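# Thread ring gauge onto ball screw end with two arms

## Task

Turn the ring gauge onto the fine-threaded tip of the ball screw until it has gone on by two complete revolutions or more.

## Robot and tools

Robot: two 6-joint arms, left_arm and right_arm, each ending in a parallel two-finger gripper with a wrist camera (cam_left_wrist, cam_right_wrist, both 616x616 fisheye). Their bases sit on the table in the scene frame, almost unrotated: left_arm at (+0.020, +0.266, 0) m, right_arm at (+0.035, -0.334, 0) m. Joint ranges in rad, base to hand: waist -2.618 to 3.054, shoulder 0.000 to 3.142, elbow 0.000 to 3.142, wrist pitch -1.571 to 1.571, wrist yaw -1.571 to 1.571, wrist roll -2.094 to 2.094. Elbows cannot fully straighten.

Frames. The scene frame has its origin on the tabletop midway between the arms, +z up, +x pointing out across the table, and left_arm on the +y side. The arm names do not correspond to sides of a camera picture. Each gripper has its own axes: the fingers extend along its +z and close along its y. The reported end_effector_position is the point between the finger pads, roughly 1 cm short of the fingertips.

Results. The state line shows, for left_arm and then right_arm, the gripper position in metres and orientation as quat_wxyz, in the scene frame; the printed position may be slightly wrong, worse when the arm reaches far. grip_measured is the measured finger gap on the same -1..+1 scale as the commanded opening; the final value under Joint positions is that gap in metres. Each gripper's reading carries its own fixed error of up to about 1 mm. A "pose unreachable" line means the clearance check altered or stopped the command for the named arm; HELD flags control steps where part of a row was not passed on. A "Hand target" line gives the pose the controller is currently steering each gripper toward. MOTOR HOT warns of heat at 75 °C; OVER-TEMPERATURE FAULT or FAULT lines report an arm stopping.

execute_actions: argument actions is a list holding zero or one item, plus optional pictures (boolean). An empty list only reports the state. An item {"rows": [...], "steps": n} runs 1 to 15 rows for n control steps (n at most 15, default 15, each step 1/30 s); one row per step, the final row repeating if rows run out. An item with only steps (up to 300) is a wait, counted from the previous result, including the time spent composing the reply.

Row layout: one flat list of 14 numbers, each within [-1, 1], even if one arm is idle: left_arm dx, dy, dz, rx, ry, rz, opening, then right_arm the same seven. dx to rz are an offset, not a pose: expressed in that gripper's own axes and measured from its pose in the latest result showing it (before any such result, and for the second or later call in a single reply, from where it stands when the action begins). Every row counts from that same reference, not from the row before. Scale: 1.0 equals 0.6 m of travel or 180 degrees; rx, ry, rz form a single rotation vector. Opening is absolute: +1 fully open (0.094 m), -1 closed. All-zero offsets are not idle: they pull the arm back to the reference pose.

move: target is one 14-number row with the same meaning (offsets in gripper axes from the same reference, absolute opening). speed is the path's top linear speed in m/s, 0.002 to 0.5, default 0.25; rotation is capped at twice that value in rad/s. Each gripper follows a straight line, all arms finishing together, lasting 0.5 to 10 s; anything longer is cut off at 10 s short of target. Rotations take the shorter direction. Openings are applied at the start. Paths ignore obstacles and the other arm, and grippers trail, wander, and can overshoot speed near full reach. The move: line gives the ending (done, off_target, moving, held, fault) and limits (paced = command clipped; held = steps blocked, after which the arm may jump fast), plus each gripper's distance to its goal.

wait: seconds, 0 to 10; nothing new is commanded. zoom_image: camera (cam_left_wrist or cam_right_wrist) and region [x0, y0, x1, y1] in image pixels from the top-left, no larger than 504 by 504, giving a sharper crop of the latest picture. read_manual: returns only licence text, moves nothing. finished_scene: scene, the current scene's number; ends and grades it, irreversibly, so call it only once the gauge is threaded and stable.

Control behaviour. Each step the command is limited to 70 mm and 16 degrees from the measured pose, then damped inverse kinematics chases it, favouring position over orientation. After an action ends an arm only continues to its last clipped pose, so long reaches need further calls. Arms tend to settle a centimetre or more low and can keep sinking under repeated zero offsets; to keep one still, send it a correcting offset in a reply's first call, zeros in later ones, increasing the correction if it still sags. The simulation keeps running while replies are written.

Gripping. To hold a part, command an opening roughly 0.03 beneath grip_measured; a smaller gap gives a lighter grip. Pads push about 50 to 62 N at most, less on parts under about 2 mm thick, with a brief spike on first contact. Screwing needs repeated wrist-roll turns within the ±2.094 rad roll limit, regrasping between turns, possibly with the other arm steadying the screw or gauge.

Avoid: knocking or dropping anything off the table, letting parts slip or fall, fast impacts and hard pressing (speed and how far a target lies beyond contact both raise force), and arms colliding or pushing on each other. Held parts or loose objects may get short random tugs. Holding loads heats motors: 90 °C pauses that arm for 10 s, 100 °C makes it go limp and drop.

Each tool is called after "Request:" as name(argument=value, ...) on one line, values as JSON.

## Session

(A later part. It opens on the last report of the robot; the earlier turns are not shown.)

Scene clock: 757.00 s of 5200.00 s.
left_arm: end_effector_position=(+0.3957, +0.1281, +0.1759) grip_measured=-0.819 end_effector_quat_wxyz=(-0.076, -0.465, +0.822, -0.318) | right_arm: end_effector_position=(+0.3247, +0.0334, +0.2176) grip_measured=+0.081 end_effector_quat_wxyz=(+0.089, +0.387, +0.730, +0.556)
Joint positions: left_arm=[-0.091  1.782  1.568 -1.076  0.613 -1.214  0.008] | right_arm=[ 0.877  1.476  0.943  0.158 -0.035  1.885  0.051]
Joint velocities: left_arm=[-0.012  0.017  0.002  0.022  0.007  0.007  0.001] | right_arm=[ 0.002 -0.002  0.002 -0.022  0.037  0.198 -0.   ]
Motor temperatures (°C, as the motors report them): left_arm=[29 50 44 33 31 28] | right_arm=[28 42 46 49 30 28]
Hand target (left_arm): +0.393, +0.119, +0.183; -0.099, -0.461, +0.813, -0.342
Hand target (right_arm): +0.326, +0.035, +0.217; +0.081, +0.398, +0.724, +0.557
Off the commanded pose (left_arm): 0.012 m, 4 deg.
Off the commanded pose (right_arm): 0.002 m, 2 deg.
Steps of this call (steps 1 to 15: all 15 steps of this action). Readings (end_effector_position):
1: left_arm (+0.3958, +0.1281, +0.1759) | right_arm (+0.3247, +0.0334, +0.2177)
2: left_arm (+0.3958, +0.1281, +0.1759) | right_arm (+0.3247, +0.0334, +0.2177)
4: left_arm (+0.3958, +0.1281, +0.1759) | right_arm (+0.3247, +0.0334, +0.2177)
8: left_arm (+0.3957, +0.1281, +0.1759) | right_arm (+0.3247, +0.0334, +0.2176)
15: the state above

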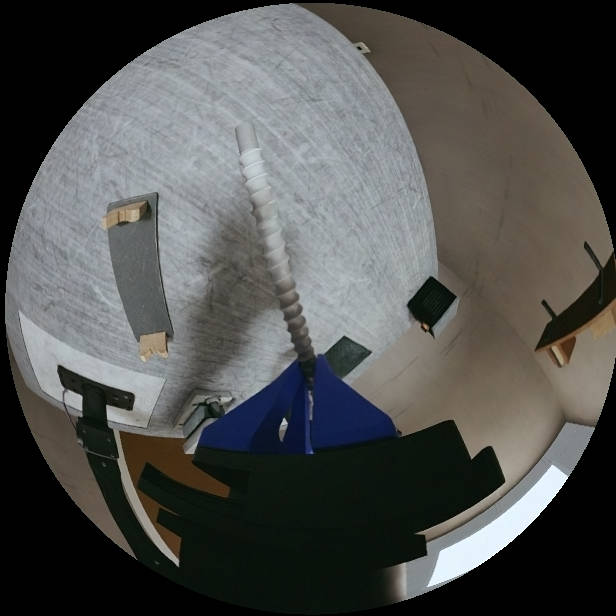

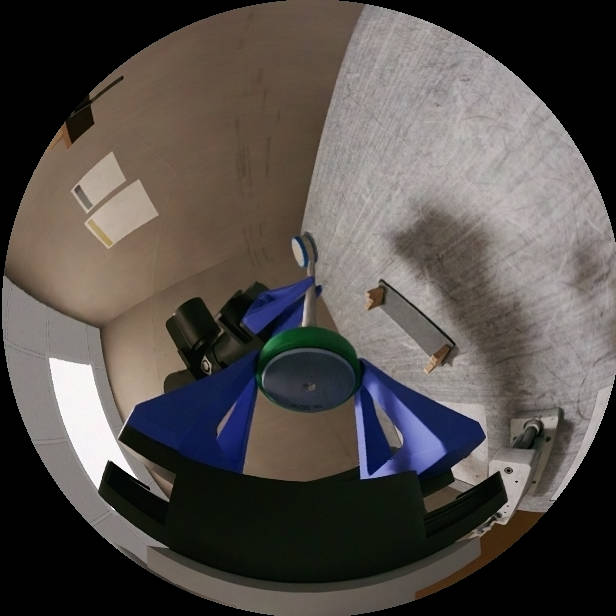

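Request:
execute_actions(actions=[{"rows": [[0.0195,-0.0072,0,0.0078,0.0209,-0.004,-0.875, 0,0,0.004,0,0,0.047,0.04],[0.0195,-0.0072,0,0.0078,0.0209,-0.004,-0.875, 0,0,0.004,0,0,0.047,0.04],[0.0195,-0.0072,0,0.0078,0.0209,-0.004,-0.875, 0,0,0.004,0,0,0.047,0.04],[0.0195,-0.0072,0,0.0078,0.0209,-0.004,-0.875, 0,0,0.004,0,0,0.047,0.04],[0.0195,-0.0072,0,0.0078,0.0209,-0.004,-0.875, 0,0,0.004,0,0,0.047,0.04],[0.0195,-0.0072,0,0.0078,0.0209,-0.004,-0.875, 0,0,0.004,0,0,0.047,0.04],[0.0167,-0.0062,0,0.0067,0.0179,-0.004,-0.875, 0,0,0.002,0,0,0.047,0.04],[0.0139,-0.0052,0,0.0056,0.0149,-0.004,-0.875, 0,0,0,0,0,0.047,0.07],[0.0139,-0.0052,0,0.0056,0.0149,-0.004,-0.875, 0,0,0,0,0,0.047,0.1],[0.0139,-0.0052,0,0.0056,0.0149,-0.004,-0.875, 0,0,0,0,0,0.047,0.15],[0.0139,-0.0052,0,0.0056,0.0149,-0.004,-0.875, 0,0,0,0,0,0.047,0.25],[0.0139,-0.0052,0,0.0056,0.0149,-0.004,-0.875, 0,0,0,0,0,0.047,0.35],[0.0139,-0.0052,0,0.0056,0.0149,-0.004,-0.875, 0,0,0,0,0,0.047,0.4]], "steps": 15}], pictures=false)

Request:
execute_actions(actions=[{"rows": [[0.0139,-0.0052,0,0.0056,0.0149,-0.004,-0.875, 0,0,0,0,0,-0.3,0.4]], "steps": 15}], pictures=false)

Request:
execute_actions(actions=[{"rows": [[0.0139,-0.0052,0,0.0056,0.0149,-0.004,-0.875, 0,0,0,0,0,-0.3,0.4]], "steps": 15}], pictures=false)

Request:
execute_actions(actions=[{"rows": [[0.0139,-0.0052,0,0.0056,0.0149,-0.004,-0.875, 0,0,0,0,0,-0.3,0.4]], "steps": 15}], pictures=false)

Request:
execute_actions(actions=[{"rows": [[0.0139,-0.0052,0,0.0056,0.0149,-0.004,-0.875, 0,0,0,0,0,-0.3,0.4]], "steps": 15}], pictures=false)

Request:
execute_actions(actions=[{"rows": [[0.0139,-0.0052,0,0.0056,0.0149,-0.004,-0.875, 0,0,0,0,0,-0.3,0.4]], "steps": 15}], pictures=false)

Request:
execute_actions(actions=[{"rows": [[0.0139,-0.0052,0,0.0056,0.0149,-0.004,-0.875, 0,0,0,0,0,-0.17,0.4]], "steps": 15}])

Request:
zoom_image(camera="cam_right_wrist", region=[230, 200, 390, 400])

Scene clock: 781.23 s of 5200.00 s.
left_arm: end_effector_position=(+0.3958, +0.1282, +0.1758) grip_measured=-0.819 end_effector_quat_wxyz=(-0.076, -0.465, +0.823, -0.318) | right_arm: end_effector_position=(+0.3246, +0.0333, +0.2175) grip_measured=+0.395 end_effector_quat_wxyz=(+0.050, +0.438, +0.701, +0.561)
Joint positions: left_arm=[-0.091  1.782  1.568 -1.076  0.612 -1.214  0.008] | right_arm=[ 0.877  1.476  0.943  0.158 -0.035  2.027  0.066]
Joint velocities: left_arm=[ 0.017  0.017 -0.007 -0.007 -0.007 -0.022 -0.   ] | right_arm=[-0.002 -0.007 -0.007 -0.007  0.007  0.051  0.003]
Motor temperatures (°C, as the motors report them): left_arm=[29 50 44 33 32 28] | right_arm=[28 42 47 49 30 28]
Hand target (left_arm): +0.394, +0.121, +0.181; -0.093, -0.463, +0.815, -0.335
Hand target (right_arm): +0.325, +0.033, +0.218; +0.048, +0.440, +0.700, +0.561
Off the commanded pose (left_arm): 0.009 m, 3 deg.
Off the commanded pose (right_arm): 0.000 m, 0 deg.
Steps of this call (steps 1 to 90: nothing new was sent; then 20.73 s passed at rest; steps 91 to 105: all 15 steps of this action). Readings (end_effector_position):
91: left_arm (+0.3957, +0.1280, +0.1760) | right_arm (+0.3247, +0.0334, +0.2176)
92: left_arm (+0.3957, +0.1280, +0.1760) | right_arm (+0.3247, +0.0334, +0.2176)
94: left_arm (+0.3957, +0.1280, +0.1760) | right_arm (+0.3247, +0.0334, +0.2176)
98: left_arm (+0.3957, +0.1281, +0.1759) | right_arm (+0.3246, +0.0333, +0.2175)
105: the state above

Scene clock: 781.73 s of 5200.00 s.
left_arm: end_effector_position=(+0.3958, +0.1282, +0.1758) grip_measured=-0.819 end_effector_quat_wxyz=(-0.076, -0.465, +0.823, -0.318) | right_arm: end_effector_position=(+0.3246, +0.0333, +0.2175) grip_measured=+0.397 end_effector_quat_wxyz=(+0.234, +0.178, +0.807, +0.512)
Joint positions: left_arm=[-0.091  1.782  1.568 -1.076  0.612 -1.214  0.008] | right_arm=[ 0.877  1.476  0.943  0.158 -0.035  1.345  0.066]
Joint velocities: left_arm=[-0.007  0.002 -0.002  0.037 -0.051 -0.007  0.001] | right_arm=[ 0.002 -0.002 -0.002  0.007 -0.022 -1.238  0.   ]
Motor temperatures (°C, as the motors report them): left_arm=[29 50 44 33 32 28] | right_arm=[28 42 46 49 30 28]
Hand target (left_arm): +0.394, +0.121, +0.181; -0.093, -0.464, +0.815, -0.335
Hand target (right_arm): +0.325, +0.033, +0.218; +0.288, +0.095, +0.821, +0.484
Off the commanded pose (left_arm): 0.009 m, 3 deg.
Off the commanded pose (right_arm): 0.000 m, 15 deg; orientation clipped at the last step of the last action.
Steps of this call (steps 1 to 15: all 15 steps of this action). Readings (end_effector_position):
1: left_arm (+0.3958, +0.1282, +0.1758) | right_arm (+0.3246, +0.0333, +0.2175)
2: left_arm (+0.3958, +0.1282, +0.1758) | right_arm (+0.3246, +0.0333, +0.2175)
4: left_arm (+0.3958, +0.1282, +0.1758) | right_arm (+0.3246, +0.0333, +0.2175)
8: left_arm (+0.3958, +0.1282, +0.1758) | right_arm (+0.3246, +0.0333, +0.2175)
15: the state above

Scene clock: 782.23 s of 5200.00 s.
left_arm: end_effector_position=(+0.3958, +0.1282, +0.1758) grip_measured=-0.819 end_effector_quat_wxyz=(-0.076, -0.465, +0.823, -0.318) | right_arm: end_effector_position=(+0.3246, +0.0333, +0.2175) grip_measured=+0.397 end_effector_quat_wxyz=(+0.395, -0.107, +0.820, +0.401)
Joint positions: left_arm=[-0.091  1.782  1.568 -1.076  0.612 -1.214  0.008] | right_arm=[ 0.877  1.476  0.943  0.158 -0.035  0.649  0.066]
Joint velocities: left_arm=[ 0.007 -0.012 -0.007  0.007 -0.022 -0.022  0.001] | right_arm=[-0.017  0.007  0.002 -0.037 -0.007 -1.37  -0.001]
Motor temperatures (°C, as the motors report them): left_arm=[29 50 44 33 32 28] | right_arm=[28 42 46 49 30 28]
Hand target (left_arm): +0.394, +0.121, +0.181; -0.093, -0.464, +0.815, -0.335
Hand target (right_arm): +0.325, +0.033, +0.218; +0.435, -0.190, +0.804, +0.357
Off the commanded pose (left_arm): 0.009 m, 3 deg.
Off the commanded pose (right_arm): 0.000 m, 14 deg; orientation clipped at the last step of the last action.
Steps of this call (steps 1 to 15: all 15 steps of this action). Readings (end_effector_position):
1: left_arm (+0.3958, +0.1282, +0.1758) | right_arm (+0.3246, +0.0333, +0.2175)
2: left_arm (+0.3958, +0.1282, +0.1758) | right_arm (+0.3246, +0.0333, +0.2175)
4: left_arm (+0.3958, +0.1282, +0.1758) | right_arm (+0.3246, +0.0333, +0.2175)
8: left_arm (+0.3958, +0.1282, +0.1758) | right_arm (+0.3246, +0.0333, +0.2175)
15: the state above

Scene clock: 782.73 s of 5200.00 s.
left_arm: end_effector_position=(+0.3958, +0.1282, +0.1758) grip_measured=-0.819 end_effector_quat_wxyz=(-0.076, -0.465, +0.823, -0.318) | right_arm: end_effector_position=(+0.3246, +0.0333, +0.2175) grip_measured=+0.397 end_effector_quat_wxyz=(+0.509, -0.385, +0.732, +0.240)
Joint positions: left_arm=[-0.091  1.782  1.568 -1.076  0.612 -1.214  0.008] | right_arm=[ 0.877  1.476  0.943  0.158 -0.035 -0.058  0.066]
Joint velocities: left_arm=[-0.002  0.012 -0.007  0.066  0.022 -0.051 -0.001] | right_arm=[-0.017  0.017 -0.002  0.007 -0.066 -1.399  0.001]
Motor temperatures (°C, as the motors report them): left_arm=[29 50 44 33 32 28] | right_arm=[28 42 46 49 30 28]
Hand target (left_arm): +0.394, +0.121, +0.181; -0.093, -0.464, +0.815, -0.335
Hand target (right_arm): +0.325, +0.033, +0.218; +0.532, -0.457, +0.689, +0.185
Off the commanded pose (left_arm): 0.009 m, 3 deg.
Off the commanded pose (right_arm): 0.000 m, 13 deg; orientation clipped at the last step of the last action.
Steps of this call (steps 1 to 15: all 15 steps of this action). Readings (end_effector_position):
1: left_arm (+0.3958, +0.1282, +0.1758) | right_arm (+0.3246, +0.0333, +0.2175)
2: left_arm (+0.3958, +0.1282, +0.1758) | right_arm (+0.3246, +0.0333, +0.2175)
4: left_arm (+0.3958, +0.1282, +0.1758) | right_arm (+0.3246, +0.0333, +0.2175)
8: left_arm (+0.3958, +0.1282, +0.1758) | right_arm (+0.3246, +0.0333, +0.2175)
15: the state above

Scene clock: 783.23 s of 5200.00 s.
left_arm: end_effector_position=(+0.3958, +0.1282, +0.1758) grip_measured=-0.819 end_effector_quat_wxyz=(-0.076, -0.465, +0.823, -0.318) | right_arm: end_effector_position=(+0.3248, +0.0332, +0.2175) grip_measured=+0.397 end_effector_quat_wxyz=(-0.561, +0.617, -0.550, -0.045)
Joint positions: left_arm=[-0.091  1.782  1.568 -1.076  0.612 -1.214  0.008] | right_arm=[ 0.877  1.476  0.943  0.158 -0.034 -0.777  0.066]
Joint velocities: left_arm=[ 0.007  0.007  0.012 -0.066  0.022  0.037  0.001] | right_arm=[ 0.002 -0.002  0.012 -0.007  0.095 -1.37  -0.002]
Motor temperatures (°C, as the motors report them): left_arm=[29 50 44 33 32 28] | right_arm=[28 42 46 49 30 28]
Hand target (left_arm): +0.394, +0.121, +0.181; -0.093, -0.464, +0.815, -0.335
Hand target (right_arm): +0.325, +0.033, +0.218; -0.563, +0.668, -0.486, +0.013
Off the commanded pose (left_arm): 0.009 m, 3 deg.
Off the commanded pose (right_arm): 0.000 m, 13 deg.
Steps of this call (steps 1 to 15: all 15 steps of this action). Readings (end_effector_position):
1: left_arm (+0.3958, +0.1282, +0.1758) | right_arm (+0.3246, +0.0333, +0.2175)
2: left_arm (+0.3958, +0.1282, +0.1758) | right_arm (+0.3246, +0.0333, +0.2175)
4: left_arm (+0.3958, +0.1282, +0.1758) | right_arm (+0.3246, +0.0333, +0.2175)
8: left_arm (+0.3958, +0.1282, +0.1758) | right_arm (+0.3247, +0.0333, +0.2175)
15: the state above

Scene clock: 783.73 s of 5200.00 s.
left_arm: end_effector_position=(+0.3958, +0.1282, +0.1758) grip_measured=-0.819 end_effector_quat_wxyz=(-0.076, -0.465, +0.823, -0.318) | right_arm: end_effector_position=(+0.3253, +0.0329, +0.2175) grip_measured=+0.397 end_effector_quat_wxyz=(-0.540, +0.772, -0.296, +0.159)
Joint positions: left_arm=[-0.091  1.782  1.568 -1.076  0.612 -1.214  0.008] | right_arm=[ 0.877  1.476  0.943  0.158 -0.031 -1.503  0.066]
Joint velocities: left_arm=[ 0.012  0.022  0.002 -0.007  0.051 -0.022 -0.   ] | right_arm=[-0.007  0.002 -0.007  0.022  0.095 -1.297 -0.001]
Motor temperatures (°C, as the motors report them): left_arm=[29 50 44 33 32 28] | right_arm=[28 42 46 49 30 28]
Hand target (left_arm): +0.394, +0.121, +0.181; -0.093, -0.464, +0.815, -0.335
Hand target (right_arm): +0.325, +0.033, +0.218; -0.522, +0.797, -0.220, +0.211
Off the commanded pose (left_arm): 0.009 m, 3 deg.
Off the commanded pose (right_arm): 0.001 m, 12 deg.
Steps of this call (steps 1 to 15: all 15 steps of this action). Readings (end_effector_position):
1: left_arm (+0.3958, +0.1282, +0.1758) | right_arm (+0.3249, +0.0332, +0.2175)
2: left_arm (+0.3958, +0.1282, +0.1758) | right_arm (+0.3249, +0.0331, +0.2175)
4: left_arm (+0.3958, +0.1282, +0.1758) | right_arm (+0.3250, +0.0331, +0.2175)
8: left_arm (+0.3958, +0.1282, +0.1758) | right_arm (+0.3251, +0.0330, +0.2175)
15: the state above

Scene clock: 784.23 s of 5200.00 s.
left_arm: end_effector_position=(+0.3958, +0.1282, +0.1758) grip_measured=-0.819 end_effector_quat_wxyz=(-0.076, -0.465, +0.823, -0.318) | right_arm: end_effector_position=(+0.3255, +0.0327, +0.2175) grip_measured=+0.398 end_effector_quat_wxyz=(-0.484, +0.821, -0.097, +0.288)
Joint positions: left_arm=[-0.091  1.782  1.568 -1.076  0.612 -1.214  0.008] | right_arm=[ 0.877  1.476  0.943  0.158 -0.029 -2.002  0.066]
Joint velocities: left_arm=[-0.007 -0.012 -0.012 -0.125 -0.007  0.007  0.001] | right_arm=[-0.002 -0.002  0.012 -0.066  0.051 -0.256 -0.   ]
Motor temperatures (°C, as the motors report them): left_arm=[29 50 44 33 32 28] | right_arm=[28 42 46 49 30 28]
Hand target (left_arm): +0.394, +0.121, +0.181; -0.093, -0.464, +0.815, -0.335
Hand target (right_arm): +0.325, +0.033, +0.218; -0.479, +0.822, -0.082, +0.295
Off the commanded pose (left_arm): 0.009 m, 3 deg.
Off the commanded pose (right_arm): 0.000 m, 2 deg.
Steps of this call (steps 1 to 15: all 15 steps of this action). Readings (end_effector_position):
1: left_arm (+0.3958, +0.1282, +0.1758) | right_arm (+0.3253, +0.0329, +0.2175)
2: left_arm (+0.3958, +0.1282, +0.1758) | right_arm (+0.3253, +0.0328, +0.2175)
4: left_arm (+0.3958, +0.1282, +0.1758) | right_arm (+0.3255, +0.0327, +0.2175)
8: left_arm (+0.3958, +0.1282, +0.1758) | right_arm (+0.3255, +0.0327, +0.2175)
15: the state above

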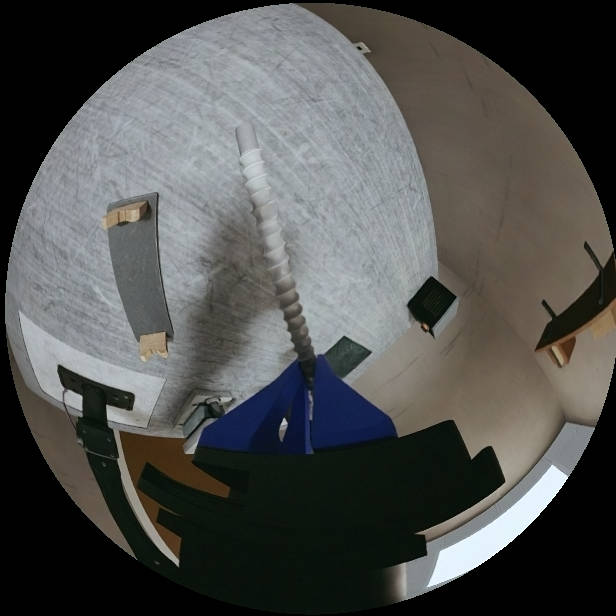

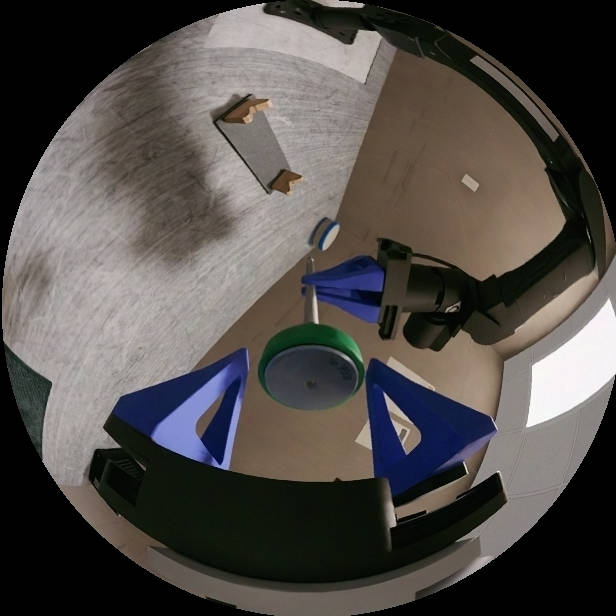

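Region (230, 200, 390, 400) of cam_right_wrist's 616x616 image, scaled by 2.520, with more detail than that image has; it fills the left 403 columns of this view, and the rest is white.

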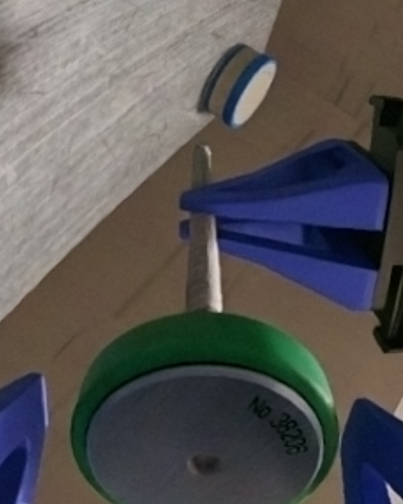

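Request:
execute_actions(actions=[{"rows": [[0.0139,-0.0052,0,0.0056,0.0149,-0.004,-0.875, -0.0032,-0.006,0,0.0053,-0.0039,-0.01,0.4],[0.0139,-0.0052,0,0.0056,0.0149,-0.004,-0.875, -0.0032,-0.006,0,0.0053,-0.0039,-0.01,0.4],[0.0139,-0.0052,0,0.0056,0.0149,-0.004,-0.875, -0.0032,-0.006,0,0.0053,-0.0039,-0.01,0.35],[0.0139,-0.0052,0,0.0056,0.0149,-0.004,-0.875, -0.0032,-0.006,0,0.0053,-0.0039,-0.01,0.3],[0.0139,-0.0052,0,0.0056,0.0149,-0.004,-0.875, -0.0032,-0.006,0,0.0053,-0.0039,-0.01,0.22],[0.0139,-0.0052,0,0.0056,0.0149,-0.004,-0.875, -0.0032,-0.006,0,0.0053,-0.0039,-0.01,0.17],[0.0139,-0.0052,0,0.0056,0.0149,-0.004,-0.875, -0.0032,-0.006,0,0.0053,-0.0039,-0.01,0.14],[0.0139,-0.0052,0,0.0056,0.0149,-0.004,-0.875, -0.0032,-0.006,0,0.0053,-0.0039,-0.01,0.12],[0.0139,-0.0052,0,0.0056,0.0149,-0.004,-0.875, -0.0032,-0.006,0,0.0053,-0.0039,-0.01,0.105],[0.0139,-0.0052,0,0.0056,0.0149,-0.004,-0.875, -0.0032,-0.006,0,0.0053,-0.0039,-0.01,0.09],[0.0139,-0.0052,0,0.0056,0.0149,-0.004,-0.875, -0.0032,-0.006,0,0.0053,-0.0039,-0.01,0.08],[0.0139,-0.0052,0,0.0056,0.0149,-0.004,-0.875, -0.0032,-0.006,0,0.0053,-0.0039,-0.01,0.07],[0.0139,-0.0052,0,0.0056,0.0149,-0.004,-0.875, -0.0032,-0.006,0,0.0053,-0.0039,-0.01,0.06],[0.0139,-0.0052,0,0.0056,0.0149,-0.004,-0.875, -0.0032,-0.006,0,0.0053,-0.0039,-0.01,0.05],[0.0139,-0.0052,0,0.0056,0.0149,-0.004,-0.875, -0.0032,-0.006,0,0.0053,-0.0039,-0.01,0.04]], "steps": 15}], pictures=false)

Request:
execute_actions(actions=[{"rows": [[0.0195,-0.0072,0,0.0078,0.0209,-0.004,-0.875, 0,0,0.004,0,0,0.3,0.04]], "steps": 15}], pictures=false)

Request:
execute_actions(actions=[{"rows": [[0.0195,-0.0072,0,0.0078,0.0209,-0.004,-0.875, 0,0,0.004,0,0,0.3,0.04]], "steps": 15}], pictures=false)

Request:
execute_actions(actions=[{"rows": [[0.0195,-0.0072,0,0.0078,0.0209,-0.004,-0.875, 0,0,0.004,0,0,0.3,0.04]], "steps": 15}], pictures=false)

Request:
execute_actions(actions=[{"rows": [[0.0195,-0.0072,0,0.0078,0.0209,-0.004,-0.875, 0,0,0.004,0,0,0.3,0.04]], "steps": 15}], pictures=false)

Request:
execute_actions(actions=[{"rows": [[0.0195,-0.0072,0,0.0078,0.0209,-0.004,-0.875, 0,0,0.004,0,0,0.3,0.04]], "steps": 15}], pictures=false)

Request:
execute_actions(actions=[{"rows": [[0.0195,-0.0072,0,0.0078,0.0209,-0.004,-0.875, 0,0,0.004,0,0,0.185,0.04]], "steps": 15}])

Request:
zoom_image(camera="cam_right_wrist", region=[230, 200, 390, 400])

Scene clock: 815.70 s of 5200.00 s.
left_arm: end_effector_position=(+0.3958, +0.1282, +0.1758) grip_measured=-0.819 end_effector_quat_wxyz=(-0.076, -0.465, +0.823, -0.318) | right_arm: end_effector_position=(+0.3247, +0.0338, +0.2185) grip_measured=+0.081 end_effector_quat_wxyz=(-0.482, +0.821, -0.080, +0.294)
Joint positions: left_arm=[-0.091  1.782  1.568 -1.076  0.612 -1.214  0.008] | right_arm=[ 0.877  1.476  0.943  0.162 -0.036 -2.036  0.051]
Joint velocities: left_arm=[-0.007 -0.027 -0.017 -0.051 -0.022 -0.007 -0.   ] | right_arm=[-0.012 -0.022  0.002 -0.095  0.022 -0.066  0.001]
Motor temperatures (°C, as the motors report them): left_arm=[29 50 44 33 31 28] | right_arm=[28 42 46 49 30 28]
Hand target (left_arm): +0.394, +0.121, +0.181; -0.093, -0.464, +0.815, -0.335
Hand target (right_arm): +0.324, +0.035, +0.220; -0.487, +0.820, -0.078, +0.291
Off the commanded pose (left_arm): 0.009 m, 3 deg.
Off the commanded pose (right_arm): 0.002 m, 1 deg.
Steps of this call (steps 1 to 90: nothing new was sent; then 27.97 s passed at rest; steps 91 to 105: all 15 steps of this action). Readings (end_effector_position):
91: left_arm (+0.3958, +0.1282, +0.1758) | right_arm (+0.3254, +0.0328, +0.2176)
92: left_arm (+0.3958, +0.1282, +0.1758) | right_arm (+0.3253, +0.0330, +0.2178)
94: left_arm (+0.3958, +0.1282, +0.1758) | right_arm (+0.3250, +0.0334, +0.2181)
98: left_arm (+0.3958, +0.1282, +0.1758) | right_arm (+0.3248, +0.0337, +0.2184)
105: the state above

Scene clock: 816.20 s of 5200.00 s.
left_arm: end_effector_position=(+0.3957, +0.1280, +0.1760) grip_measured=-0.819 end_effector_quat_wxyz=(-0.076, -0.465, +0.822, -0.319) | right_arm: end_effector_position=(+0.3247, +0.0338, +0.2185) grip_measured=+0.081 end_effector_quat_wxyz=(-0.552, +0.748, -0.348, +0.118)
Joint positions: left_arm=[-0.091  1.782  1.568 -1.076  0.614 -1.214  0.008] | right_arm=[ 0.877  1.476  0.943  0.162 -0.036 -1.36   0.051]
Joint velocities: left_arm=[-0.007  0.007  0.012  0.022 -0.007  0.007  0.   ] | right_arm=[ 0.012 -0.017 -0.007 -0.037  0.007  1.311 -0.001]
Motor temperatures (°C, as the motors report them): left_arm=[29 50 44 33 32 28] | right_arm=[28 42 46 49 30 28]
Hand target (left_arm): +0.393, +0.119, +0.183; -0.099, -0.461, +0.813, -0.342
Hand target (right_arm): +0.326, +0.036, +0.218; -0.561, +0.709, -0.423, +0.058
Off the commanded pose (left_arm): 0.012 m, 4 deg.
Off the commanded pose (right_arm): 0.002 m, 15 deg; orientation clipped at the last step of the last action.
Steps of this call (steps 1 to 15: all 15 steps of this action). Readings (end_effector_position):
1: left_arm (+0.3957, +0.1281, +0.1759) | right_arm (+0.3247, +0.0338, +0.2185)
2: left_arm (+0.3957, +0.1280, +0.1760) | right_arm (+0.3247, +0.0338, +0.2185)
4: left_arm (+0.3957, +0.1280, +0.1760) | right_arm (+0.3247, +0.0338, +0.2185)
8: left_arm (+0.3957, +0.1280, +0.1760) | right_arm (+0.3247, +0.0338, +0.2185)
15: the state above

Scene clock: 816.70 s of 5200.00 s.
left_arm: end_effector_position=(+0.3957, +0.1278, +0.1761) grip_measured=-0.819 end_effector_quat_wxyz=(-0.076, -0.465, +0.822, -0.319) | right_arm: end_effector_position=(+0.3247, +0.0338, +0.2185) grip_measured=+0.081 end_effector_quat_wxyz=(+0.560, -0.587, +0.580, +0.075)
Joint positions: left_arm=[-0.091  1.782  1.568 -1.076  0.615 -1.214  0.008] | right_arm=[ 0.877  1.476  0.943  0.162 -0.036 -0.672  0.051]
Joint velocities: left_arm=[-0.007 -0.012 -0.002  0.007  0.007  0.022 -0.001] | right_arm=[ 0.002 -0.012 -0.002  0.037  0.007  1.414  0.   ]
Motor temperatures (°C, as the motors report them): left_arm=[29 50 44 33 32 28] | right_arm=[28 42 46 49 30 28]
Hand target (left_arm): +0.393, +0.118, +0.183; -0.099, -0.461, +0.813, -0.342
Hand target (right_arm): +0.326, +0.036, +0.218; +0.548, -0.525, +0.637, +0.134
Off the commanded pose (left_arm): 0.012 m, 4 deg.
Off the commanded pose (right_arm): 0.002 m, 15 deg; orientation clipped at the last step of the last action.
Steps of this call (steps 1 to 15: all 15 steps of this action). Readings (end_effector_position):
1: left_arm (+0.3957, +0.1279, +0.1760) | right_arm (+0.3247, +0.0338, +0.2185)
2: left_arm (+0.3957, +0.1279, +0.1760) | right_arm (+0.3247, +0.0338, +0.2185)
4: left_arm (+0.3957, +0.1279, +0.1760) | right_arm (+0.3247, +0.0338, +0.2185)
8: left_arm (+0.3957, +0.1279, +0.1761) | right_arm (+0.3247, +0.0338, +0.2185)
15: the state above

Scene clock: 817.20 s of 5200.00 s.
left_arm: end_effector_position=(+0.3956, +0.1277, +0.1761) grip_measured=-0.819 end_effector_quat_wxyz=(-0.077, -0.465, +0.822, -0.319) | right_arm: end_effector_position=(+0.3247, +0.0337, +0.2184) grip_measured=+0.081 end_effector_quat_wxyz=(+0.500, -0.354, +0.746, +0.262)
Joint positions: left_arm=[-0.091  1.782  1.568 -1.076  0.615 -1.214  0.008] | right_arm=[ 0.877  1.476  0.943  0.161 -0.036  0.025  0.051]
Joint velocities: left_arm=[-0.012 -0.012  0.002 -0.007 -0.037 -0.022 -0.   ] | right_arm=[-0.012  0.002 -0.007 -0.051 -0.022  1.282 -0.   ]
Motor temperatures (°C, as the motors report them): left_arm=[29 50 44 33 32 28] | right_arm=[28 42 46 49 30 28]
Hand target (left_arm): +0.393, +0.118, +0.183; -0.099, -0.460, +0.813, -0.343
Hand target (right_arm): +0.326, +0.036, +0.218; +0.469, -0.276, +0.778, +0.313
Off the commanded pose (left_arm): 0.012 m, 4 deg.
Off the commanded pose (right_arm): 0.002 m, 14 deg; orientation clipped at the last step of the last action.
Steps of this call (steps 1 to 15: all 15 steps of this action). Readings (end_effector_position):
1: left_arm (+0.3957, +0.1278, +0.1761) | right_arm (+0.3247, +0.0338, +0.2185)
2: left_arm (+0.3957, +0.1278, +0.1761) | right_arm (+0.3247, +0.0338, +0.2185)
4: left_arm (+0.3957, +0.1278, +0.1761) | right_arm (+0.3247, +0.0338, +0.2185)
8: left_arm (+0.3956, +0.1277, +0.1761) | right_arm (+0.3247, +0.0338, +0.2185)
15: the state above

Scene clock: 817.70 s of 5200.00 s.
left_arm: end_effector_position=(+0.3956, +0.1277, +0.1762) grip_measured=-0.819 end_effector_quat_wxyz=(-0.077, -0.465, +0.822, -0.319) | right_arm: end_effector_position=(+0.3246, +0.0337, +0.2181) grip_measured=+0.081 end_effector_quat_wxyz=(+0.378, -0.074, +0.823, +0.419)
Joint positions: left_arm=[-0.091  1.782  1.568 -1.076  0.616 -1.214  0.008] | right_arm=[ 0.877  1.476  0.943  0.16  -0.037  0.733  0.051]
Joint velocities: left_arm=[-0.022 -0.022  0.002 -0.007 -0.022  0.007 -0.001] | right_arm=[-0.002  0.007 -0.007 -0.051 -0.037  1.311  0.   ]
Motor temperatures (°C, as the motors report them): left_arm=[29 50 44 33 32 28] | right_arm=[28 42 46 49 30 28]
Hand target (left_arm): +0.393, +0.118, +0.183; -0.100, -0.460, +0.813, -0.343
Hand target (right_arm): +0.326, +0.035, +0.217; +0.332, +0.010, +0.826, +0.456
Off the commanded pose (left_arm): 0.012 m, 4 deg.
Off the commanded pose (right_arm): 0.002 m, 13 deg; orientation clipped at the last step of the last action.
Steps of this call (steps 1 to 15: all 15 steps of this action). Readings (end_effector_position):
1: left_arm (+0.3956, +0.1277, +0.1762) | right_arm (+0.3247, +0.0337, +0.2184)
2: left_arm (+0.3956, +0.1277, +0.1762) | right_arm (+0.3247, +0.0337, +0.2184)
4: left_arm (+0.3956, +0.1277, +0.1762) | right_arm (+0.3247, +0.0337, +0.2183)
8: left_arm (+0.3956, +0.1277, +0.1762) | right_arm (+0.3247, +0.0337, +0.2182)
15: the state above

Scene clock: 818.20 s of 5200.00 s.
left_arm: end_effector_position=(+0.3956, +0.1276, +0.1762) grip_measured=-0.819 end_effector_quat_wxyz=(-0.077, -0.465, +0.822, -0.319) | right_arm: end_effector_position=(+0.3245, +0.0337, +0.2180) grip_measured=+0.081 end_effector_quat_wxyz=(+0.208, +0.219, +0.796, +0.524)
Joint positions: left_arm=[-0.091  1.782  1.568 -1.076  0.616 -1.214  0.008] | right_arm=[ 0.877  1.476  0.943  0.16  -0.037  1.447  0.051]
Joint velocities: left_arm=[-0.012 -0.007 -0.002 -0.037 -0.007 -0.037  0.001] | right_arm=[-0.007  0.012  0.002  0.022 -0.022  1.385  0.001]
Motor temperatures (°C, as the motors report them): left_arm=[29 50 44 33 32 28] | right_arm=[28 42 46 49 30 28]
Hand target (left_arm): +0.393, +0.118, +0.183; -0.100, -0.460, +0.813, -0.343
Hand target (right_arm): +0.326, +0.035, +0.217; +0.152, +0.297, +0.771, +0.543
Off the commanded pose (left_arm): 0.012 m, 4 deg.
Off the commanded pose (right_arm): 0.002 m, 13 deg.
Steps of this call (steps 1 to 15: all 15 steps of this action). Readings (end_effector_position):
1: left_arm (+0.3956, +0.1277, +0.1762) | right_arm (+0.3246, +0.0337, +0.2181)
2: left_arm (+0.3956, +0.1276, +0.1762) | right_arm (+0.3246, +0.0337, +0.2181)
4: left_arm (+0.3956, +0.1276, +0.1762) | right_arm (+0.3246, +0.0337, +0.2181)
8: left_arm (+0.3956, +0.1276, +0.1762) | right_arm (+0.3246, +0.0337, +0.2180)
15: the state above

Scene clock: 818.70 s of 5200.00 s.
left_arm: end_effector_position=(+0.3956, +0.1275, +0.1763) grip_measured=-0.819 end_effector_quat_wxyz=(-0.077, -0.465, +0.822, -0.320) | right_arm: end_effector_position=(+0.3243, +0.0338, +0.2181) grip_measured=+0.081 end_effector_quat_wxyz=(+0.062, +0.420, +0.711, +0.560)
Joint positions: left_arm=[-0.091  1.782  1.568 -1.076  0.617 -1.214  0.008] | right_arm=[ 0.877  1.476  0.943  0.16  -0.038  1.981  0.051]
Joint velocities: left_arm=[ 0.017  0.002  0.007 -0.066 -0.066  0.022  0.002] | right_arm=[-0.002 -0.017 -0.002  0.007 -0.037  0.271 -0.001]
Motor temperatures (°C, as the motors report them): left_arm=[29 50 44 33 32 28] | right_arm=[28 42 46 49 30 28]
Hand target (left_arm): +0.393, +0.118, +0.183; -0.100, -0.460, +0.813, -0.343
Hand target (right_arm): +0.326, +0.035, +0.217; +0.049, +0.437, +0.701, +0.562
Off the commanded pose (left_arm): 0.012 m, 4 deg.
Off the commanded pose (right_arm): 0.002 m, 3 deg.
Steps of this call (steps 1 to 15: all 15 steps of this action). Readings (end_effector_position):
1: left_arm (+0.3956, +0.1276, +0.1762) | right_arm (+0.3245, +0.0337, +0.2180)
2: left_arm (+0.3956, +0.1276, +0.1762) | right_arm (+0.3245, +0.0338, +0.2180)
4: left_arm (+0.3956, +0.1276, +0.1763) | right_arm (+0.3244, +0.0338, +0.2181)
8: left_arm (+0.3956, +0.1276, +0.1763) | right_arm (+0.3243, +0.0338, +0.2181)
15: the state above

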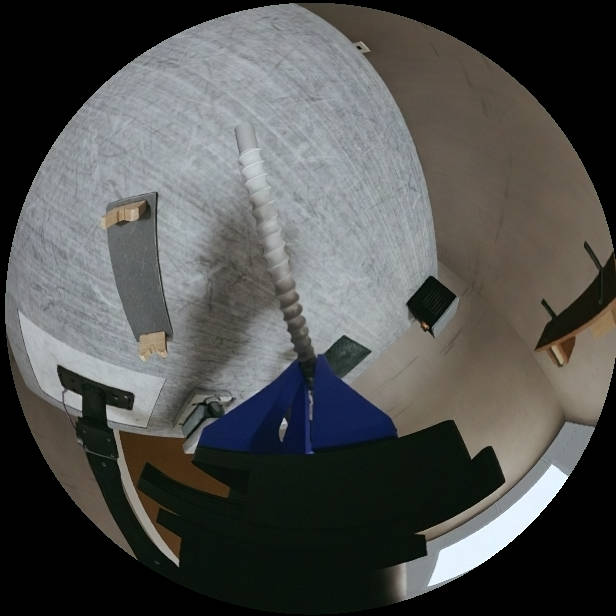

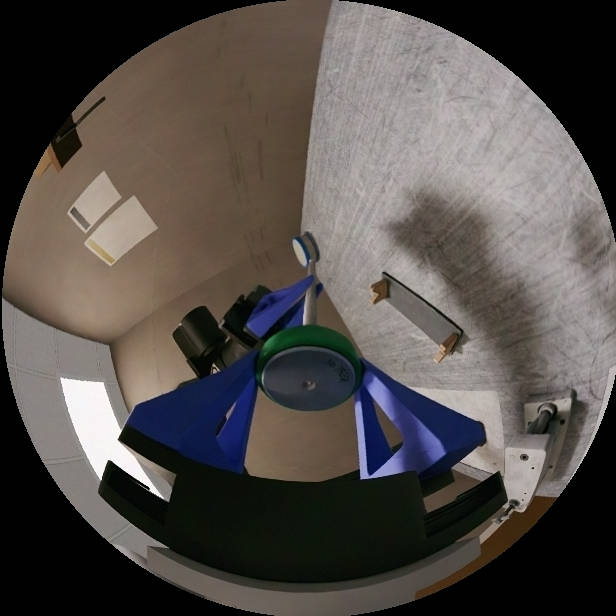

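Region (230, 200, 390, 400) of cam_right_wrist's 616x616 image, scaled by 2.520, with more detail than that image has; it fills the left 403 columns of this view, and the rest is white.

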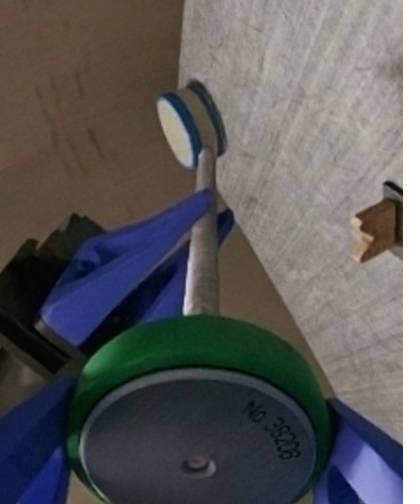

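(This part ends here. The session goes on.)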